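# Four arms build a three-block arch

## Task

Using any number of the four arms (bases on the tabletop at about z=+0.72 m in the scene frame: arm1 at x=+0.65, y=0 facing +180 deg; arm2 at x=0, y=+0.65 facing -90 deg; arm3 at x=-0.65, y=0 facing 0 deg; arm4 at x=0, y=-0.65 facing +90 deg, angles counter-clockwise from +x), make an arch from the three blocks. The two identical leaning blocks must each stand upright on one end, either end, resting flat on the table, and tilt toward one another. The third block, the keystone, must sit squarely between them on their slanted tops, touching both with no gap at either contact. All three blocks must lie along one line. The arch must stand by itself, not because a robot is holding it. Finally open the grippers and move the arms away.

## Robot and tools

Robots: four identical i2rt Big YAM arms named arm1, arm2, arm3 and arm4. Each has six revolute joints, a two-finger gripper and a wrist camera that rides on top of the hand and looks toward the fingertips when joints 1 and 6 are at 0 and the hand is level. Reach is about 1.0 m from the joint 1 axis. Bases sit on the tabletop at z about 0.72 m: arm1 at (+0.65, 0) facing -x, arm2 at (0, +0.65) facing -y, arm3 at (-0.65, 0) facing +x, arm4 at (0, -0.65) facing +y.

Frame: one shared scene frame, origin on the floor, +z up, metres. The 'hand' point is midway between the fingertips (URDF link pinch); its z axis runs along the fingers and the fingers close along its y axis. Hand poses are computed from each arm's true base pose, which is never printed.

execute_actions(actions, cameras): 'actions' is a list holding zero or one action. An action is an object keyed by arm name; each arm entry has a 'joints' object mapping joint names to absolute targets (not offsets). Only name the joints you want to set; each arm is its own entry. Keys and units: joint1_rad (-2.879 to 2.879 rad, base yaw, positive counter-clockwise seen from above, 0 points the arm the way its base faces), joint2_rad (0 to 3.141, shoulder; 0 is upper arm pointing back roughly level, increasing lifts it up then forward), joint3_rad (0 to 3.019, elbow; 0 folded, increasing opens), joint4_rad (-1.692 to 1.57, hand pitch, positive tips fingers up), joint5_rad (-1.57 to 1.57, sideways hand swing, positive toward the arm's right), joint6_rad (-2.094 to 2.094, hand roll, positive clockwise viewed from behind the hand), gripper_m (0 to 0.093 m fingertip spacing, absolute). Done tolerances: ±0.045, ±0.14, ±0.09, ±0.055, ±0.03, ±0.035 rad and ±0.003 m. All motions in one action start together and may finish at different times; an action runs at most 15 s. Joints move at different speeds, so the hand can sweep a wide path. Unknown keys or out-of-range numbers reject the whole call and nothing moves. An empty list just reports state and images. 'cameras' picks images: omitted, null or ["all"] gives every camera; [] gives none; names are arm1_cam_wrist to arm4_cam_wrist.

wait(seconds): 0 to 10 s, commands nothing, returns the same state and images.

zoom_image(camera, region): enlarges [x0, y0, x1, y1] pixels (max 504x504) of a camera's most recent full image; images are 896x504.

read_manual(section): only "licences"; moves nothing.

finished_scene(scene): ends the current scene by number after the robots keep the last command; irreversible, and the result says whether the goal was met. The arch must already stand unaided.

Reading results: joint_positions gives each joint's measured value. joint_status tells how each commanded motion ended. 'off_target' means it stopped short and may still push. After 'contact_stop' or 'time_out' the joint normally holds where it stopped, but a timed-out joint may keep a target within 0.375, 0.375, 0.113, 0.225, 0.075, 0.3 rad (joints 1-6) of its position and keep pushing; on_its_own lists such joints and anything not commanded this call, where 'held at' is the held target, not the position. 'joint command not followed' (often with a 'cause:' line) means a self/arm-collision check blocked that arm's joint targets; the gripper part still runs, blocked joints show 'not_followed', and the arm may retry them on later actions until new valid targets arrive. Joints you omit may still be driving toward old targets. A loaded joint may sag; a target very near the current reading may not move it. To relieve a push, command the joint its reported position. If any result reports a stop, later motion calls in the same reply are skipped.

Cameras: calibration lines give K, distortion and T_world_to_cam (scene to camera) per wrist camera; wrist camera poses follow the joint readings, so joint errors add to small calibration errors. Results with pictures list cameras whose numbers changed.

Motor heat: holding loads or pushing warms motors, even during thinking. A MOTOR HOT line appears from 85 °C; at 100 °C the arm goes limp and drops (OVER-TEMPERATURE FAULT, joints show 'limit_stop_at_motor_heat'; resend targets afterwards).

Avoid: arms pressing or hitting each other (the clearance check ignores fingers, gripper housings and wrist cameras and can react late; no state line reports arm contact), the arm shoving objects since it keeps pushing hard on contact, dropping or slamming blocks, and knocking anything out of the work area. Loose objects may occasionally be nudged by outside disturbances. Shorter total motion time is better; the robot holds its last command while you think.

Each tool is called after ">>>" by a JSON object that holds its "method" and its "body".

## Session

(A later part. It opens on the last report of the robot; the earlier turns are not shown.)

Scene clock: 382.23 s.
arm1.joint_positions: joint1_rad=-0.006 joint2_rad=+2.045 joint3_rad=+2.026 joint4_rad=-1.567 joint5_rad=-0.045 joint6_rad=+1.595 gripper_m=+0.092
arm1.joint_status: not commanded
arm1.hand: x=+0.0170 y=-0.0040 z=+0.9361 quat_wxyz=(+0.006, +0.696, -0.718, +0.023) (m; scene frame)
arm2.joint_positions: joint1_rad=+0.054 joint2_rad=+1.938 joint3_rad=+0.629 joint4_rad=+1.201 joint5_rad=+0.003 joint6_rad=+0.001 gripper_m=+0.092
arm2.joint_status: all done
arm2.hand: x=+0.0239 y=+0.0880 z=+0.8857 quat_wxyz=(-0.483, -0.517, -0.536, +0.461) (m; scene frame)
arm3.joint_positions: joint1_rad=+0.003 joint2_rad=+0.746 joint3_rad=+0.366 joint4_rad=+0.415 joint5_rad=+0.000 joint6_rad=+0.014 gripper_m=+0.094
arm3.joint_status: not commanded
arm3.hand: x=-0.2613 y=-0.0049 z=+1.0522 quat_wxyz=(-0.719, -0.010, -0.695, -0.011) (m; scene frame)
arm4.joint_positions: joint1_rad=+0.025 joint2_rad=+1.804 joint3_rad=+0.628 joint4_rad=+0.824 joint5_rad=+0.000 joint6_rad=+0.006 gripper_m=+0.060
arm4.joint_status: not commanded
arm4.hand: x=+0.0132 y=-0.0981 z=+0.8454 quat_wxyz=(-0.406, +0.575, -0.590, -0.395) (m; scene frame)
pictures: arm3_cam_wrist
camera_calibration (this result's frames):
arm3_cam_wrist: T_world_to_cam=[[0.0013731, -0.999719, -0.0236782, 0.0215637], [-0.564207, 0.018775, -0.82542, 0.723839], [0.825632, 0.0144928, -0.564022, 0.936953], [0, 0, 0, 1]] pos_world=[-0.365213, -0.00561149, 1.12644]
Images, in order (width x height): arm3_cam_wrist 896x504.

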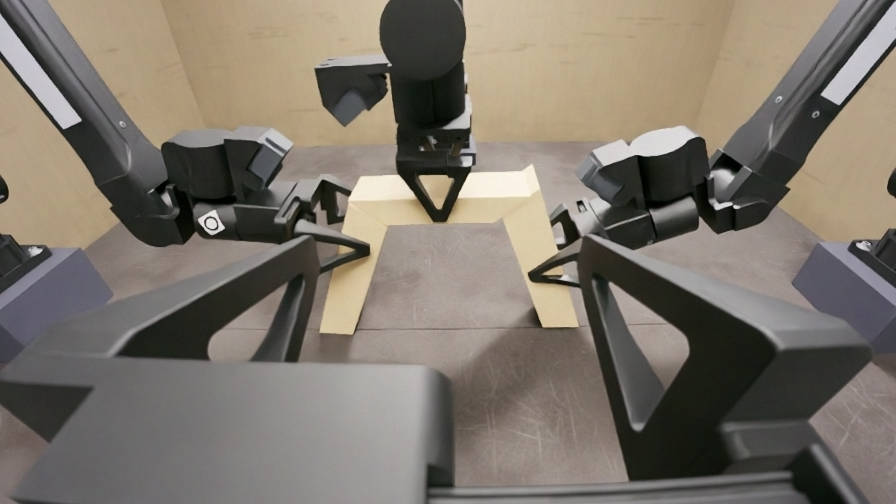

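>>> {"method": "execute_actions", "body": {"actions": [{"arm4":{"joints":{"gripper_m":0.092,"joint3_rad":0.625,"joint4_rad":0.825,"joint2_rad":1.79}}}], "cameras": ["arm3_cam_wrist"]}}

>>> {"method": "zoom_image", "body": {"camera": "arm3_cam_wrist", "region": [310,120,590,345]}}

Scene clock: 383.73 s.
arm1.joint_positions: joint1_rad=-0.006 joint2_rad=+2.045 joint3_rad=+2.026 joint4_rad=-1.567 joint5_rad=-0.045 joint6_rad=+1.595 gripper_m=+0.092
arm1.joint_status: not commanded
arm1.hand: x=+0.0170 y=-0.0040 z=+0.9361 quat_wxyz=(+0.006, +0.696, -0.718, +0.023) (m; scene frame)
arm2.joint_positions: joint1_rad=+0.054 joint2_rad=+1.938 joint3_rad=+0.629 joint4_rad=+1.201 joint5_rad=+0.003 joint6_rad=+0.001 gripper_m=+0.092
arm2.joint_status: not commanded
arm2.hand: x=+0.0239 y=+0.0880 z=+0.8857 quat_wxyz=(-0.483, -0.517, -0.536, +0.461) (m; scene frame)
arm3.joint_positions: joint1_rad=+0.003 joint2_rad=+0.746 joint3_rad=+0.366 joint4_rad=+0.415 joint5_rad=+0.000 joint6_rad=+0.014 gripper_m=+0.094
arm3.joint_status: not commanded
arm3.hand: x=-0.2613 y=-0.0049 z=+1.0522 quat_wxyz=(-0.719, -0.010, -0.695, -0.011) (m; scene frame)
arm4.joint_positions: joint1_rad=+0.025 joint2_rad=+1.803 joint3_rad=+0.628 joint4_rad=+0.824 joint5_rad=+0.000 joint6_rad=+0.006 gripper_m=+0.092
arm4.joint_status: all done
arm4.hand: x=+0.0132 y=-0.0983 z=+0.8457 quat_wxyz=(-0.406, +0.575, -0.590, -0.395) (m; scene frame)
pictures: arm3_cam_wrist
camera_calibration (this result's frames):
arm3_cam_wrist: T_world_to_cam=[[0.0013731, -0.999719, -0.0236782, 0.0215637], [-0.564207, 0.018775, -0.82542, 0.723839], [0.825632, 0.0144928, -0.564022, 0.936953], [0, 0, 0, 1]] pos_world=[-0.365213, -0.00561149, 1.12644]
Images, in order (width x height): arm3_cam_wrist 896x504.

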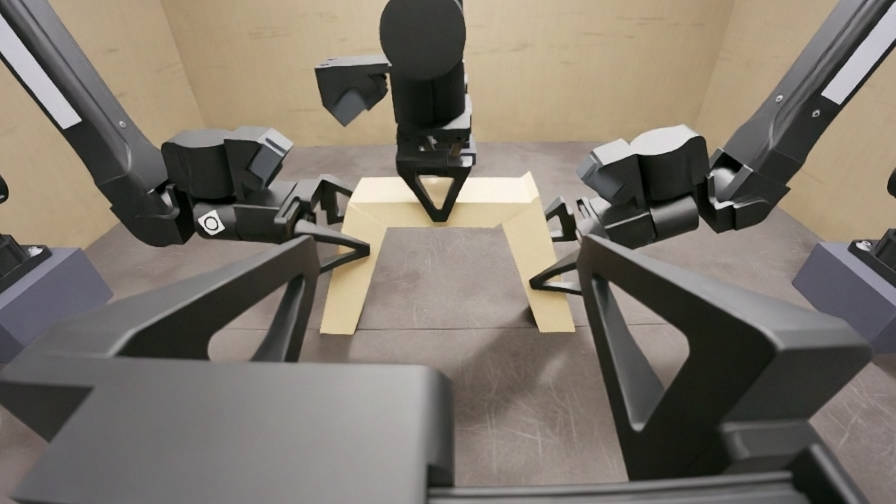

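Region (310, 120, 590, 345) of arm3_cam_wrist's 896x504 image, scaled by 1.800, with more detail than that image has; it fills the top 405 rows of this view, and the rest is white.

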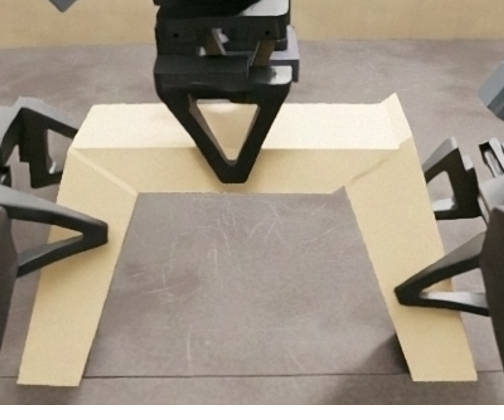

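>>> {"method": "execute_actions", "body": {"actions": [{"arm2":{"joints":{"gripper_m":0.045}},"arm4":{"joints":{"gripper_m":0.045}}}], "cameras": []}}

>>> {"method": "execute_actions", "body": {"actions": [{"arm2":{"joints":{"joint3_rad":0.68,"joint4_rad":1.19}},"arm4":{"joints":{"joint3_rad":0.685,"joint4_rad":0.80}}}], "cameras": ["arm3_cam_wrist"]}}

>>> {"method": "zoom_image", "body": {"camera": "arm3_cam_wrist", "region": [310,120,590,345]}}

Scene clock: 385.40 s.
arm1.joint_positions: joint1_rad=-0.006 joint2_rad=+2.045 joint3_rad=+2.026 joint4_rad=-1.567 joint5_rad=-0.045 joint6_rad=+1.595 gripper_m=+0.092
arm1.joint_status: not commanded
arm1.hand: x=+0.0170 y=-0.0040 z=+0.9361 quat_wxyz=(+0.006, +0.696, -0.718, +0.023) (m; scene frame)
arm2.joint_positions: joint1_rad=+0.055 joint2_rad=+1.938 joint3_rad=+0.629 joint4_rad=+1.201 joint5_rad=+0.001 joint6_rad=+0.000 gripper_m=+0.060
arm2.joint_status: gripper_m off_target (ended at +0.060, target +0.045)
arm2.hand: x=+0.0246 y=+0.0880 z=+0.8857 quat_wxyz=(-0.483, -0.516, -0.537, +0.460) (m; scene frame)
arm3.joint_positions: joint1_rad=+0.003 joint2_rad=+0.746 joint3_rad=+0.366 joint4_rad=+0.415 joint5_rad=+0.000 joint6_rad=+0.014 gripper_m=+0.094
arm3.joint_status: not commanded
arm3.hand: x=-0.2613 y=-0.0049 z=+1.0522 quat_wxyz=(-0.719, -0.010, -0.695, -0.011) (m; scene frame)
arm4.joint_positions: joint1_rad=+0.025 joint2_rad=+1.803 joint3_rad=+0.628 joint4_rad=+0.824 joint5_rad=+0.002 joint6_rad=+0.007 gripper_m=+0.060
arm4.joint_status: gripper_m off_target (ended at +0.060, target +0.045)
arm4.hand: x=+0.0135 y=-0.0984 z=+0.8456 quat_wxyz=(-0.406, +0.575, -0.591, -0.395) (m; scene frame)
pictures: none
No camera images: the call's "cameras" was empty. Leave "cameras" out to get every camera's image.

Scene clock: 386.00 s.
arm1.joint_positions: joint1_rad=-0.006 joint2_rad=+2.045 joint3_rad=+2.026 joint4_rad=-1.567 joint5_rad=-0.045 joint6_rad=+1.595 gripper_m=+0.092
arm1.joint_status: not commanded
arm1.hand: x=+0.0170 y=-0.0040 z=+0.9361 quat_wxyz=(+0.006, +0.696, -0.718, +0.023) (m; scene frame)
arm2.joint_positions: joint1_rad=+0.055 joint2_rad=+1.938 joint3_rad=+0.633 joint4_rad=+1.194 joint5_rad=+0.001 joint6_rad=+0.000 gripper_m=+0.060
arm2.joint_status: all done
arm2.hand: x=+0.0247 y=+0.0864 z=+0.8857 quat_wxyz=(-0.483, -0.516, -0.537, +0.460) (m; scene frame)
arm3.joint_positions: joint1_rad=+0.003 joint2_rad=+0.746 joint3_rad=+0.366 joint4_rad=+0.415 joint5_rad=+0.000 joint6_rad=+0.014 gripper_m=+0.094
arm3.joint_status: not commanded
arm3.hand: x=-0.2613 y=-0.0049 z=+1.0522 quat_wxyz=(-0.719, -0.010, -0.695, -0.011) (m; scene frame)
arm4.joint_positions: joint1_rad=+0.025 joint2_rad=+1.802 joint3_rad=+0.635 joint4_rad=+0.809 joint5_rad=+0.002 joint6_rad=+0.007 gripper_m=+0.060
arm4.joint_status: all done
arm4.hand: x=+0.0136 y=-0.0965 z=+0.8456 quat_wxyz=(-0.404, +0.576, -0.592, -0.393) (m; scene frame)
pictures: arm3_cam_wrist
camera_calibration (this result's frames):
arm3_cam_wrist: T_world_to_cam=[[0.0013731, -0.999719, -0.0236782, 0.0215637], [-0.564207, 0.018775, -0.82542, 0.723839], [0.825632, 0.0144928, -0.564022, 0.936953], [0, 0, 0, 1]] pos_world=[-0.365213, -0.00561149, 1.12644]
Images, in order (width x height): arm3_cam_wrist 896x504.

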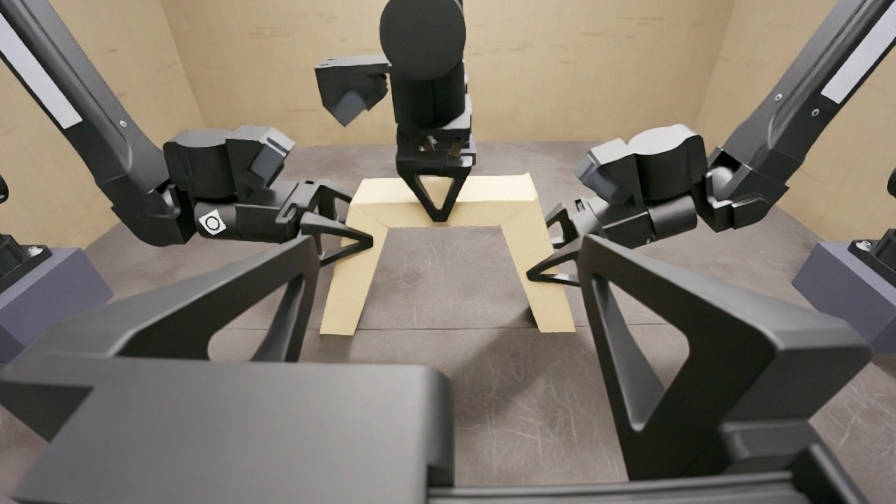

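Region (310, 120, 590, 345) of arm3_cam_wrist's 896x504 image, scaled by 1.800, with more detail than that image has; it fills the top 405 rows of this view, and the rest is white.

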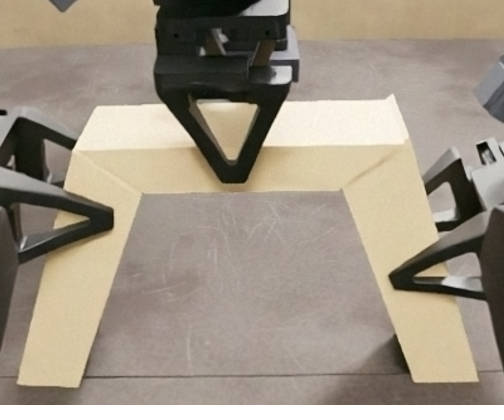

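>>> {"method": "execute_actions", "body": {"actions": [{"arm2":{"joints":{"gripper_m":0.092,"joint3_rad":0.63,"joint4_rad":1.195}},"arm4":{"joints":{"gripper_m":0.092,"joint3_rad":0.63,"joint4_rad":0.81}}}], "cameras": ["arm3_cam_wrist"]}}

>>> {"method": "zoom_image", "body": {"camera": "arm3_cam_wrist", "region": [310,120,590,345]}}

Scene clock: 387.17 s.
arm1.joint_positions: joint1_rad=-0.006 joint2_rad=+2.045 joint3_rad=+2.026 joint4_rad=-1.567 joint5_rad=-0.045 joint6_rad=+1.595 gripper_m=+0.092
arm1.joint_status: not commanded
arm1.hand: x=+0.0170 y=-0.0040 z=+0.9361 quat_wxyz=(+0.006, +0.696, -0.718, +0.023) (m; scene frame)
arm2.joint_positions: joint1_rad=+0.055 joint2_rad=+1.937 joint3_rad=+0.633 joint4_rad=+1.194 joint5_rad=+0.001 joint6_rad=+0.000 gripper_m=+0.092
arm2.joint_status: all done
arm2.hand: x=+0.0247 y=+0.0863 z=+0.8859 quat_wxyz=(-0.483, -0.516, -0.537, +0.460) (m; scene frame)
arm3.joint_positions: joint1_rad=+0.003 joint2_rad=+0.746 joint3_rad=+0.366 joint4_rad=+0.415 joint5_rad=+0.000 joint6_rad=+0.014 gripper_m=+0.094
arm3.joint_status: not commanded
arm3.hand: x=-0.2613 y=-0.0049 z=+1.0522 quat_wxyz=(-0.719, -0.010, -0.695, -0.011) (m; scene frame)
arm4.joint_positions: joint1_rad=+0.025 joint2_rad=+1.802 joint3_rad=+0.635 joint4_rad=+0.809 joint5_rad=+0.002 joint6_rad=+0.007 gripper_m=+0.092
arm4.joint_status: all done
arm4.hand: x=+0.0136 y=-0.0965 z=+0.8456 quat_wxyz=(-0.404, +0.576, -0.592, -0.393) (m; scene frame)
pictures: arm3_cam_wrist
camera_calibration (this result's frames):
arm3_cam_wrist: T_world_to_cam=[[0.0013731, -0.999719, -0.0236782, 0.0215637], [-0.564207, 0.018775, -0.82542, 0.723839], [0.825632, 0.0144928, -0.564022, 0.936953], [0, 0, 0, 1]] pos_world=[-0.365213, -0.00561149, 1.12644]
Images, in order (width x height): arm3_cam_wrist 896x504.

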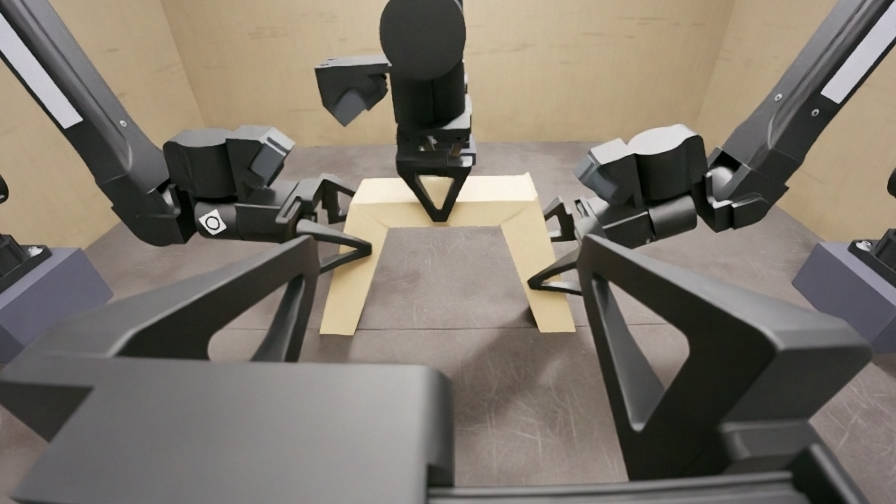

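Region (310, 120, 590, 345) of arm3_cam_wrist's 896x504 image, scaled by 1.800, with more detail than that image has; it fills the top 405 rows of this view, and the rest is white.

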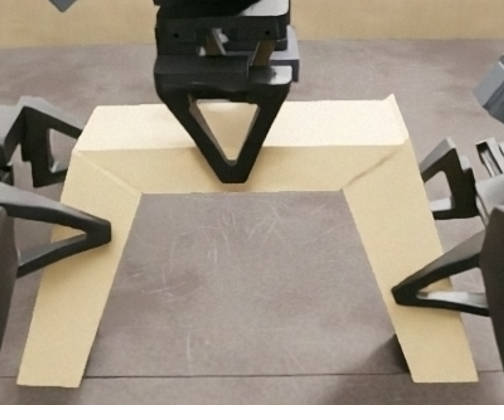

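>>> {"method": "execute_actions", "body": {"actions": [{"arm1":{"joints":{"joint3_rad":2.16,"joint4_rad":-1.66}}}], "cameras": ["arm3_cam_wrist"]}}

>>> {"method": "execute_actions", "body": {"actions": [{"arm1":{"joints":{"joint2_rad":1.75,"joint3_rad":1.95,"joint4_rad":-1.69}},"arm2":{"joints":{"joint3_rad":0.5}}}], "cameras": ["arm3_cam_wrist"]}}

Scene clock: 389.97 s.
arm1.joint_positions: joint1_rad=-0.006 joint2_rad=+2.038 joint3_rad=+2.111 joint4_rad=-1.644 joint5_rad=-0.045 joint6_rad=+1.595 gripper_m=+0.092
arm1.joint_status: all done
arm1.hand: x=+0.0160 y=-0.0042 z=+0.9731 quat_wxyz=(+0.011, +0.696, -0.718, +0.017) (m; scene frame)
arm2.joint_positions: joint1_rad=+0.055 joint2_rad=+1.937 joint3_rad=+0.633 joint4_rad=+1.194 joint5_rad=+0.001 joint6_rad=+0.000 gripper_m=+0.092
arm2.joint_status: not commanded
arm2.hand: x=+0.0247 y=+0.0863 z=+0.8859 quat_wxyz=(-0.483, -0.516, -0.537, +0.460) (m; scene frame)
arm3.joint_positions: joint1_rad=+0.003 joint2_rad=+0.746 joint3_rad=+0.366 joint4_rad=+0.415 joint5_rad=+0.000 joint6_rad=+0.014 gripper_m=+0.094
arm3.joint_status: not commanded
arm3.hand: x=-0.2613 y=-0.0049 z=+1.0522 quat_wxyz=(-0.719, -0.010, -0.695, -0.011) (m; scene frame)
arm4.joint_positions: joint1_rad=+0.025 joint2_rad=+1.802 joint3_rad=+0.635 joint4_rad=+0.809 joint5_rad=+0.002 joint6_rad=+0.007 gripper_m=+0.092
arm4.joint_status: not commanded
arm4.hand: x=+0.0136 y=-0.0965 z=+0.8456 quat_wxyz=(-0.404, +0.576, -0.592, -0.393) (m; scene frame)
pictures: arm3_cam_wrist
camera_calibration (this result's frames):
arm3_cam_wrist: T_world_to_cam=[[0.0013731, -0.999719, -0.0236782, 0.0215637], [-0.564207, 0.018775, -0.82542, 0.723839], [0.825632, 0.0144928, -0.564022, 0.936953], [0, 0, 0, 1]] pos_world=[-0.365213, -0.00561149, 1.12644]
Images, in order (width x height): arm3_cam_wrist 896x504.

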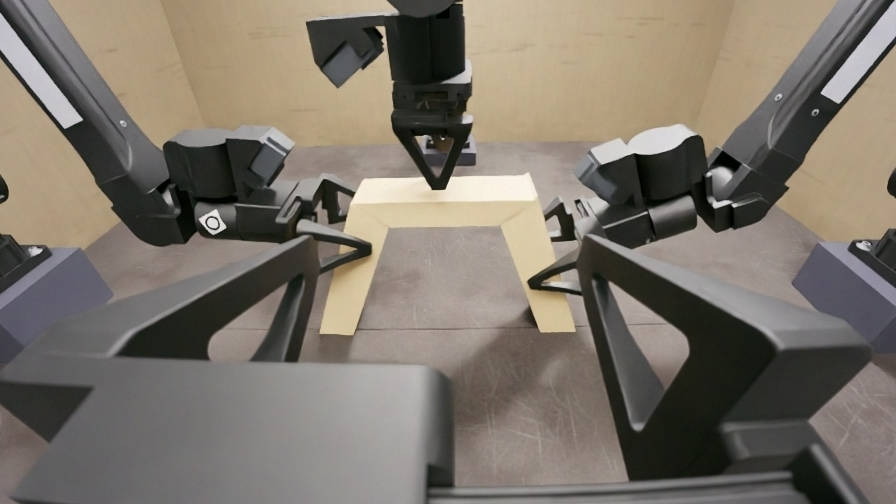

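Scene clock: 391.37 s.
arm1.joint_positions: joint1_rad=-0.006 joint2_rad=+1.738 joint3_rad=+1.958 joint4_rad=-1.664 joint5_rad=-0.045 joint6_rad=+1.595 gripper_m=+0.092
arm1.joint_status: all done
joint sent to its limit — the command would take arm1.joint4_rad past its lower limit, so that joint was sent only as far as its limit.
arm1.hand: x=+0.0932 y=-0.0052 z=+1.0850 quat_wxyz=(+0.056, +0.696, -0.715, -0.027) (m; scene frame)
arm2.joint_positions: joint1_rad=+0.055 joint2_rad=+1.935 joint3_rad=+0.497 joint4_rad=+1.194 joint5_rad=+0.001 joint6_rad=+0.000 gripper_m=+0.092
arm2.joint_status: all done
arm2.hand: x=+0.0223 y=+0.1428 z=+0.8441 quat_wxyz=(-0.446, -0.546, -0.568, +0.425) (m; scene frame)
arm3.joint_positions: joint1_rad=+0.003 joint2_rad=+0.746 joint3_rad=+0.366 joint4_rad=+0.415 joint5_rad=+0.000 joint6_rad=+0.014 gripper_m=+0.094
arm3.joint_status: not commanded
arm3.hand: x=-0.2613 y=-0.0049 z=+1.0522 quat_wxyz=(-0.719, -0.010, -0.695, -0.011) (m; scene frame)
arm4.joint_positions: joint1_rad=+0.025 joint2_rad=+1.802 joint3_rad=+0.635 joint4_rad=+0.809 joint5_rad=+0.002 joint6_rad=+0.007 gripper_m=+0.092
arm4.joint_status: not commanded
arm4.hand: x=+0.0136 y=-0.0965 z=+0.8456 quat_wxyz=(-0.404, +0.576, -0.592, -0.393) (m; scene frame)
pictures: arm3_cam_wrist
camera_calibration (this result's frames):
arm3_cam_wrist: T_world_to_cam=[[0.0013731, -0.999719, -0.0236782, 0.0215637], [-0.564207, 0.018775, -0.82542, 0.723839], [0.825632, 0.0144928, -0.564022, 0.936953], [0, 0, 0, 1]] pos_world=[-0.365213, -0.00561149, 1.12644]
Images, in order (width x height): arm3_cam_wrist 896x504.

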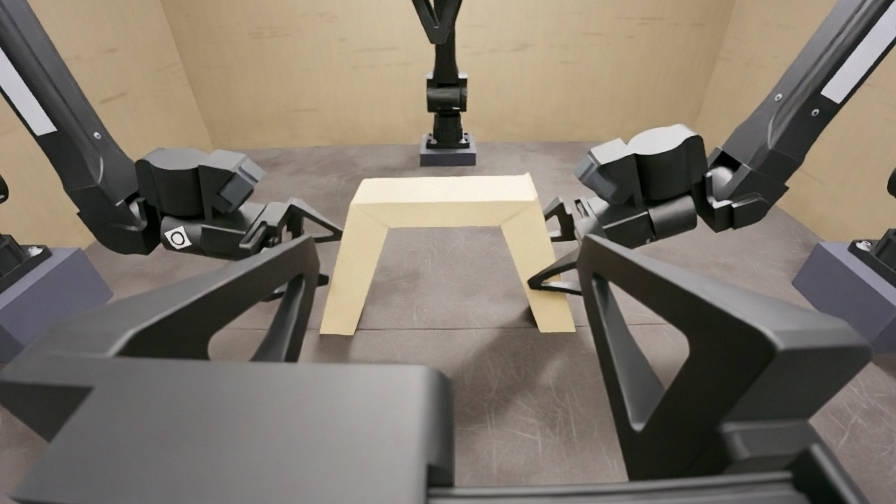

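>>> {"method": "execute_actions", "body": {"actions": [{"arm4":{"joints":{"joint3_rad":0.46}},"arm2":{"joints":{"joint2_rad":1.7,"joint3_rad":0.4}},"arm1":{"joints":{"joint2_rad":1.2,"joint3_rad":1.2,"joint4_rad":-1.3}}}], "cameras": ["arm3_cam_wrist"]}}

>>> {"method": "execute_actions", "body": {"actions": [{"arm4":{"joints":{"joint2_rad":1.55,"joint3_rad":0.3}},"arm2":{"joints":{"joint2_rad":1.2,"joint3_rad":0.35}}}], "cameras": []}}

>>> {"method": "execute_actions", "body": {"actions": [{"arm4":{"joints":{"joint2_rad":0.9,"joint3_rad":0.4,"joint4_rad":0}},"arm2":{"joints":{"joint2_rad":0.9,"joint3_rad":0.4,"joint4_rad":0}}}], "cameras": ["arm3_cam_wrist"]}}

Scene clock: 393.93 s.
arm1.joint_positions: joint1_rad=-0.006 joint2_rad=+1.204 joint3_rad=+1.199 joint4_rad=-1.320 joint5_rad=-0.045 joint6_rad=+1.595 gripper_m=+0.092
arm1.joint_status: all done
arm1.hand: x=+0.2583 y=-0.0059 z=+1.0229 quat_wxyz=(+0.098, +0.693, -0.711, -0.069) (m; scene frame)
arm2.joint_positions: joint1_rad=+0.055 joint2_rad=+1.691 joint3_rad=+0.398 joint4_rad=+1.194 joint5_rad=+0.001 joint6_rad=+0.000 gripper_m=+0.092
arm2.joint_status: all done
arm2.hand: x=+0.0208 y=+0.1681 z=+0.9284 quat_wxyz=(-0.486, -0.514, -0.535, +0.463) (m; scene frame)
arm3.joint_positions: joint1_rad=+0.003 joint2_rad=+0.746 joint3_rad=+0.366 joint4_rad=+0.415 joint5_rad=+0.000 joint6_rad=+0.014 gripper_m=+0.094
arm3.joint_status: not commanded
arm3.hand: x=-0.2613 y=-0.0049 z=+1.0522 quat_wxyz=(-0.719, -0.010, -0.695, -0.011) (m; scene frame)
arm4.joint_positions: joint1_rad=+0.025 joint2_rad=+1.802 joint3_rad=+0.456 joint4_rad=+0.809 joint5_rad=+0.002 joint6_rad=+0.007 gripper_m=+0.092
arm4.joint_status: all done
arm4.hand: x=+0.0119 y=-0.1810 z=+0.7863 quat_wxyz=(-0.350, +0.609, -0.626, -0.340) (m; scene frame)
pictures: arm3_cam_wrist
camera_calibration (this result's frames):
arm3_cam_wrist: T_world_to_cam=[[0.0013731, -0.999719, -0.0236782, 0.0215637], [-0.564207, 0.018775, -0.82542, 0.723839], [0.825632, 0.0144928, -0.564022, 0.936953], [0, 0, 0, 1]] pos_world=[-0.365213, -0.00561149, 1.12644]
Images, in order (width x height): arm3_cam_wrist 896x504.

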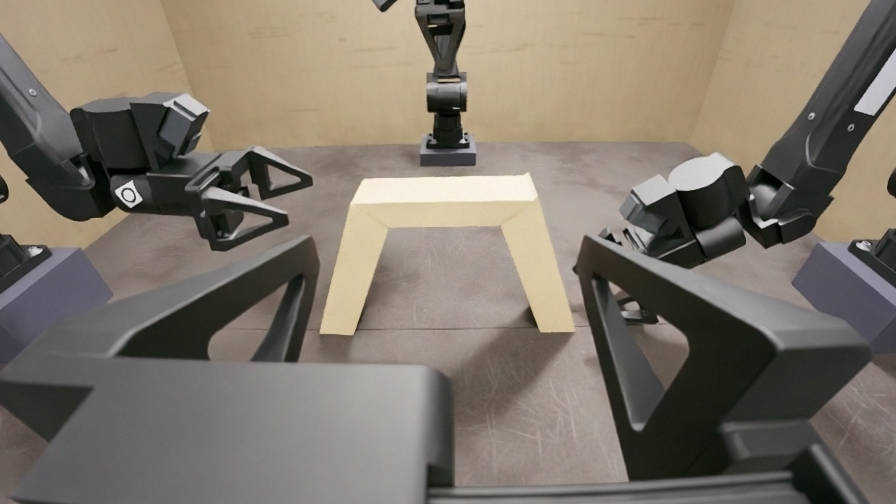

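Scene clock: 395.03 s.
arm1.joint_positions: joint1_rad=-0.006 joint2_rad=+1.204 joint3_rad=+1.199 joint4_rad=-1.320 joint5_rad=-0.045 joint6_rad=+1.595 gripper_m=+0.092
arm1.joint_status: not commanded
arm1.hand: x=+0.2583 y=-0.0059 z=+1.0229 quat_wxyz=(+0.098, +0.693, -0.711, -0.069) (m; scene frame)
arm2.joint_positions: joint1_rad=+0.055 joint2_rad=+1.196 joint3_rad=+0.347 joint4_rad=+1.194 joint5_rad=+0.001 joint6_rad=+0.000 gripper_m=+0.092
arm2.joint_status: all done
arm2.hand: x=+0.0176 y=+0.2216 z=+1.1261 quat_wxyz=(-0.592, -0.399, -0.415, +0.564) (m; scene frame)
arm3.joint_positions: joint1_rad=+0.003 joint2_rad=+0.746 joint3_rad=+0.366 joint4_rad=+0.415 joint5_rad=+0.000 joint6_rad=+0.014 gripper_m=+0.094
arm3.joint_status: not commanded
arm3.hand: x=-0.2613 y=-0.0049 z=+1.0522 quat_wxyz=(-0.719, -0.010, -0.695, -0.011) (m; scene frame)
arm4.joint_positions: joint1_rad=+0.025 joint2_rad=+1.554 joint3_rad=+0.301 joint4_rad=+0.809 joint5_rad=+0.002 joint6_rad=+0.007 gripper_m=+0.092
arm4.joint_status: all done
arm4.hand: x=+0.0105 y=-0.2268 z=+0.8431 quat_wxyz=(-0.378, +0.592, -0.609, -0.368) (m; scene frame)
pictures: none
No camera images: the call's "cameras" was empty. Leave "cameras" out to get every camera's image.

Scene clock: 396.67 s.
arm1.joint_positions: joint1_rad=-0.006 joint2_rad=+1.204 joint3_rad=+1.199 joint4_rad=-1.320 joint5_rad=-0.045 joint6_rad=+1.595 gripper_m=+0.092
arm1.joint_status: not commanded
arm1.hand: x=+0.2583 y=-0.0059 z=+1.0229 quat_wxyz=(+0.098, +0.693, -0.711, -0.069) (m; scene frame)
arm2.joint_positions: joint1_rad=+0.055 joint2_rad=+0.893 joint3_rad=+0.355 joint4_rad=+0.008 joint5_rad=+0.001 joint6_rad=+0.000 gripper_m=+0.092
arm2.joint_status: all done
arm2.hand: x=+0.0158 y=+0.2747 z=+0.9699 quat_wxyz=(-0.360, -0.601, -0.626, +0.342) (m; scene frame)
arm3.joint_positions: joint1_rad=+0.003 joint2_rad=+0.746 joint3_rad=+0.366 joint4_rad=+0.415 joint5_rad=+0.000 joint6_rad=+0.014 gripper_m=+0.094
arm3.joint_status: not commanded
arm3.hand: x=-0.2613 y=-0.0049 z=+1.0522 quat_wxyz=(-0.719, -0.010, -0.695, -0.011) (m; scene frame)
arm4.joint_positions: joint1_rad=+0.025 joint2_rad=+0.906 joint3_rad=+0.371 joint4_rad=+0.007 joint5_rad=+0.002 joint6_rad=+0.007 gripper_m=+0.092
arm4.joint_status: all done
arm4.hand: x=+0.0090 y=-0.2671 z=+0.9539 quat_wxyz=(-0.353, +0.607, -0.624, -0.342) (m; scene frame)
pictures: arm3_cam_wrist
camera_calibration (this result's frames):
arm3_cam_wrist: T_world_to_cam=[[0.0013731, -0.999719, -0.0236782, 0.0215637], [-0.564207, 0.018775, -0.82542, 0.723839], [0.825632, 0.0144928, -0.564022, 0.936953], [0, 0, 0, 1]] pos_world=[-0.365213, -0.00561149, 1.12644]
Images, in order (width x height): arm3_cam_wrist 896x504.

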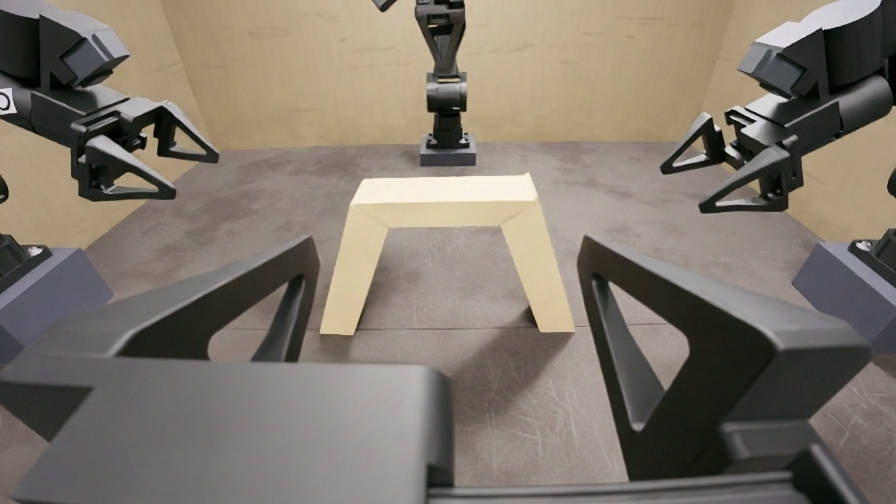

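>>> {"method": "zoom_image", "body": {"camera": "arm3_cam_wrist", "region": [310,150,590,345]}}

Region (310, 150, 590, 345) of arm3_cam_wrist's 896x504 image, scaled by 1.800, with more detail than that image has; it fills the top 351 rows of this view, and the rest is white.

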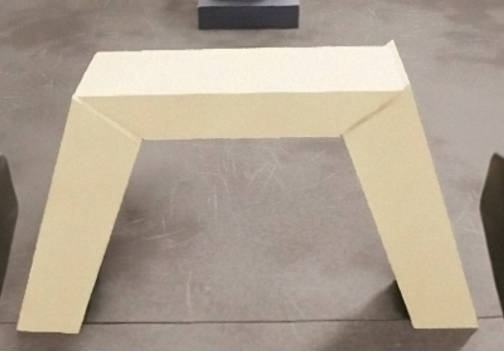

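>>> {"method": "finished_scene", "body": {"scene": 1}}

The scene is finished: the task was done.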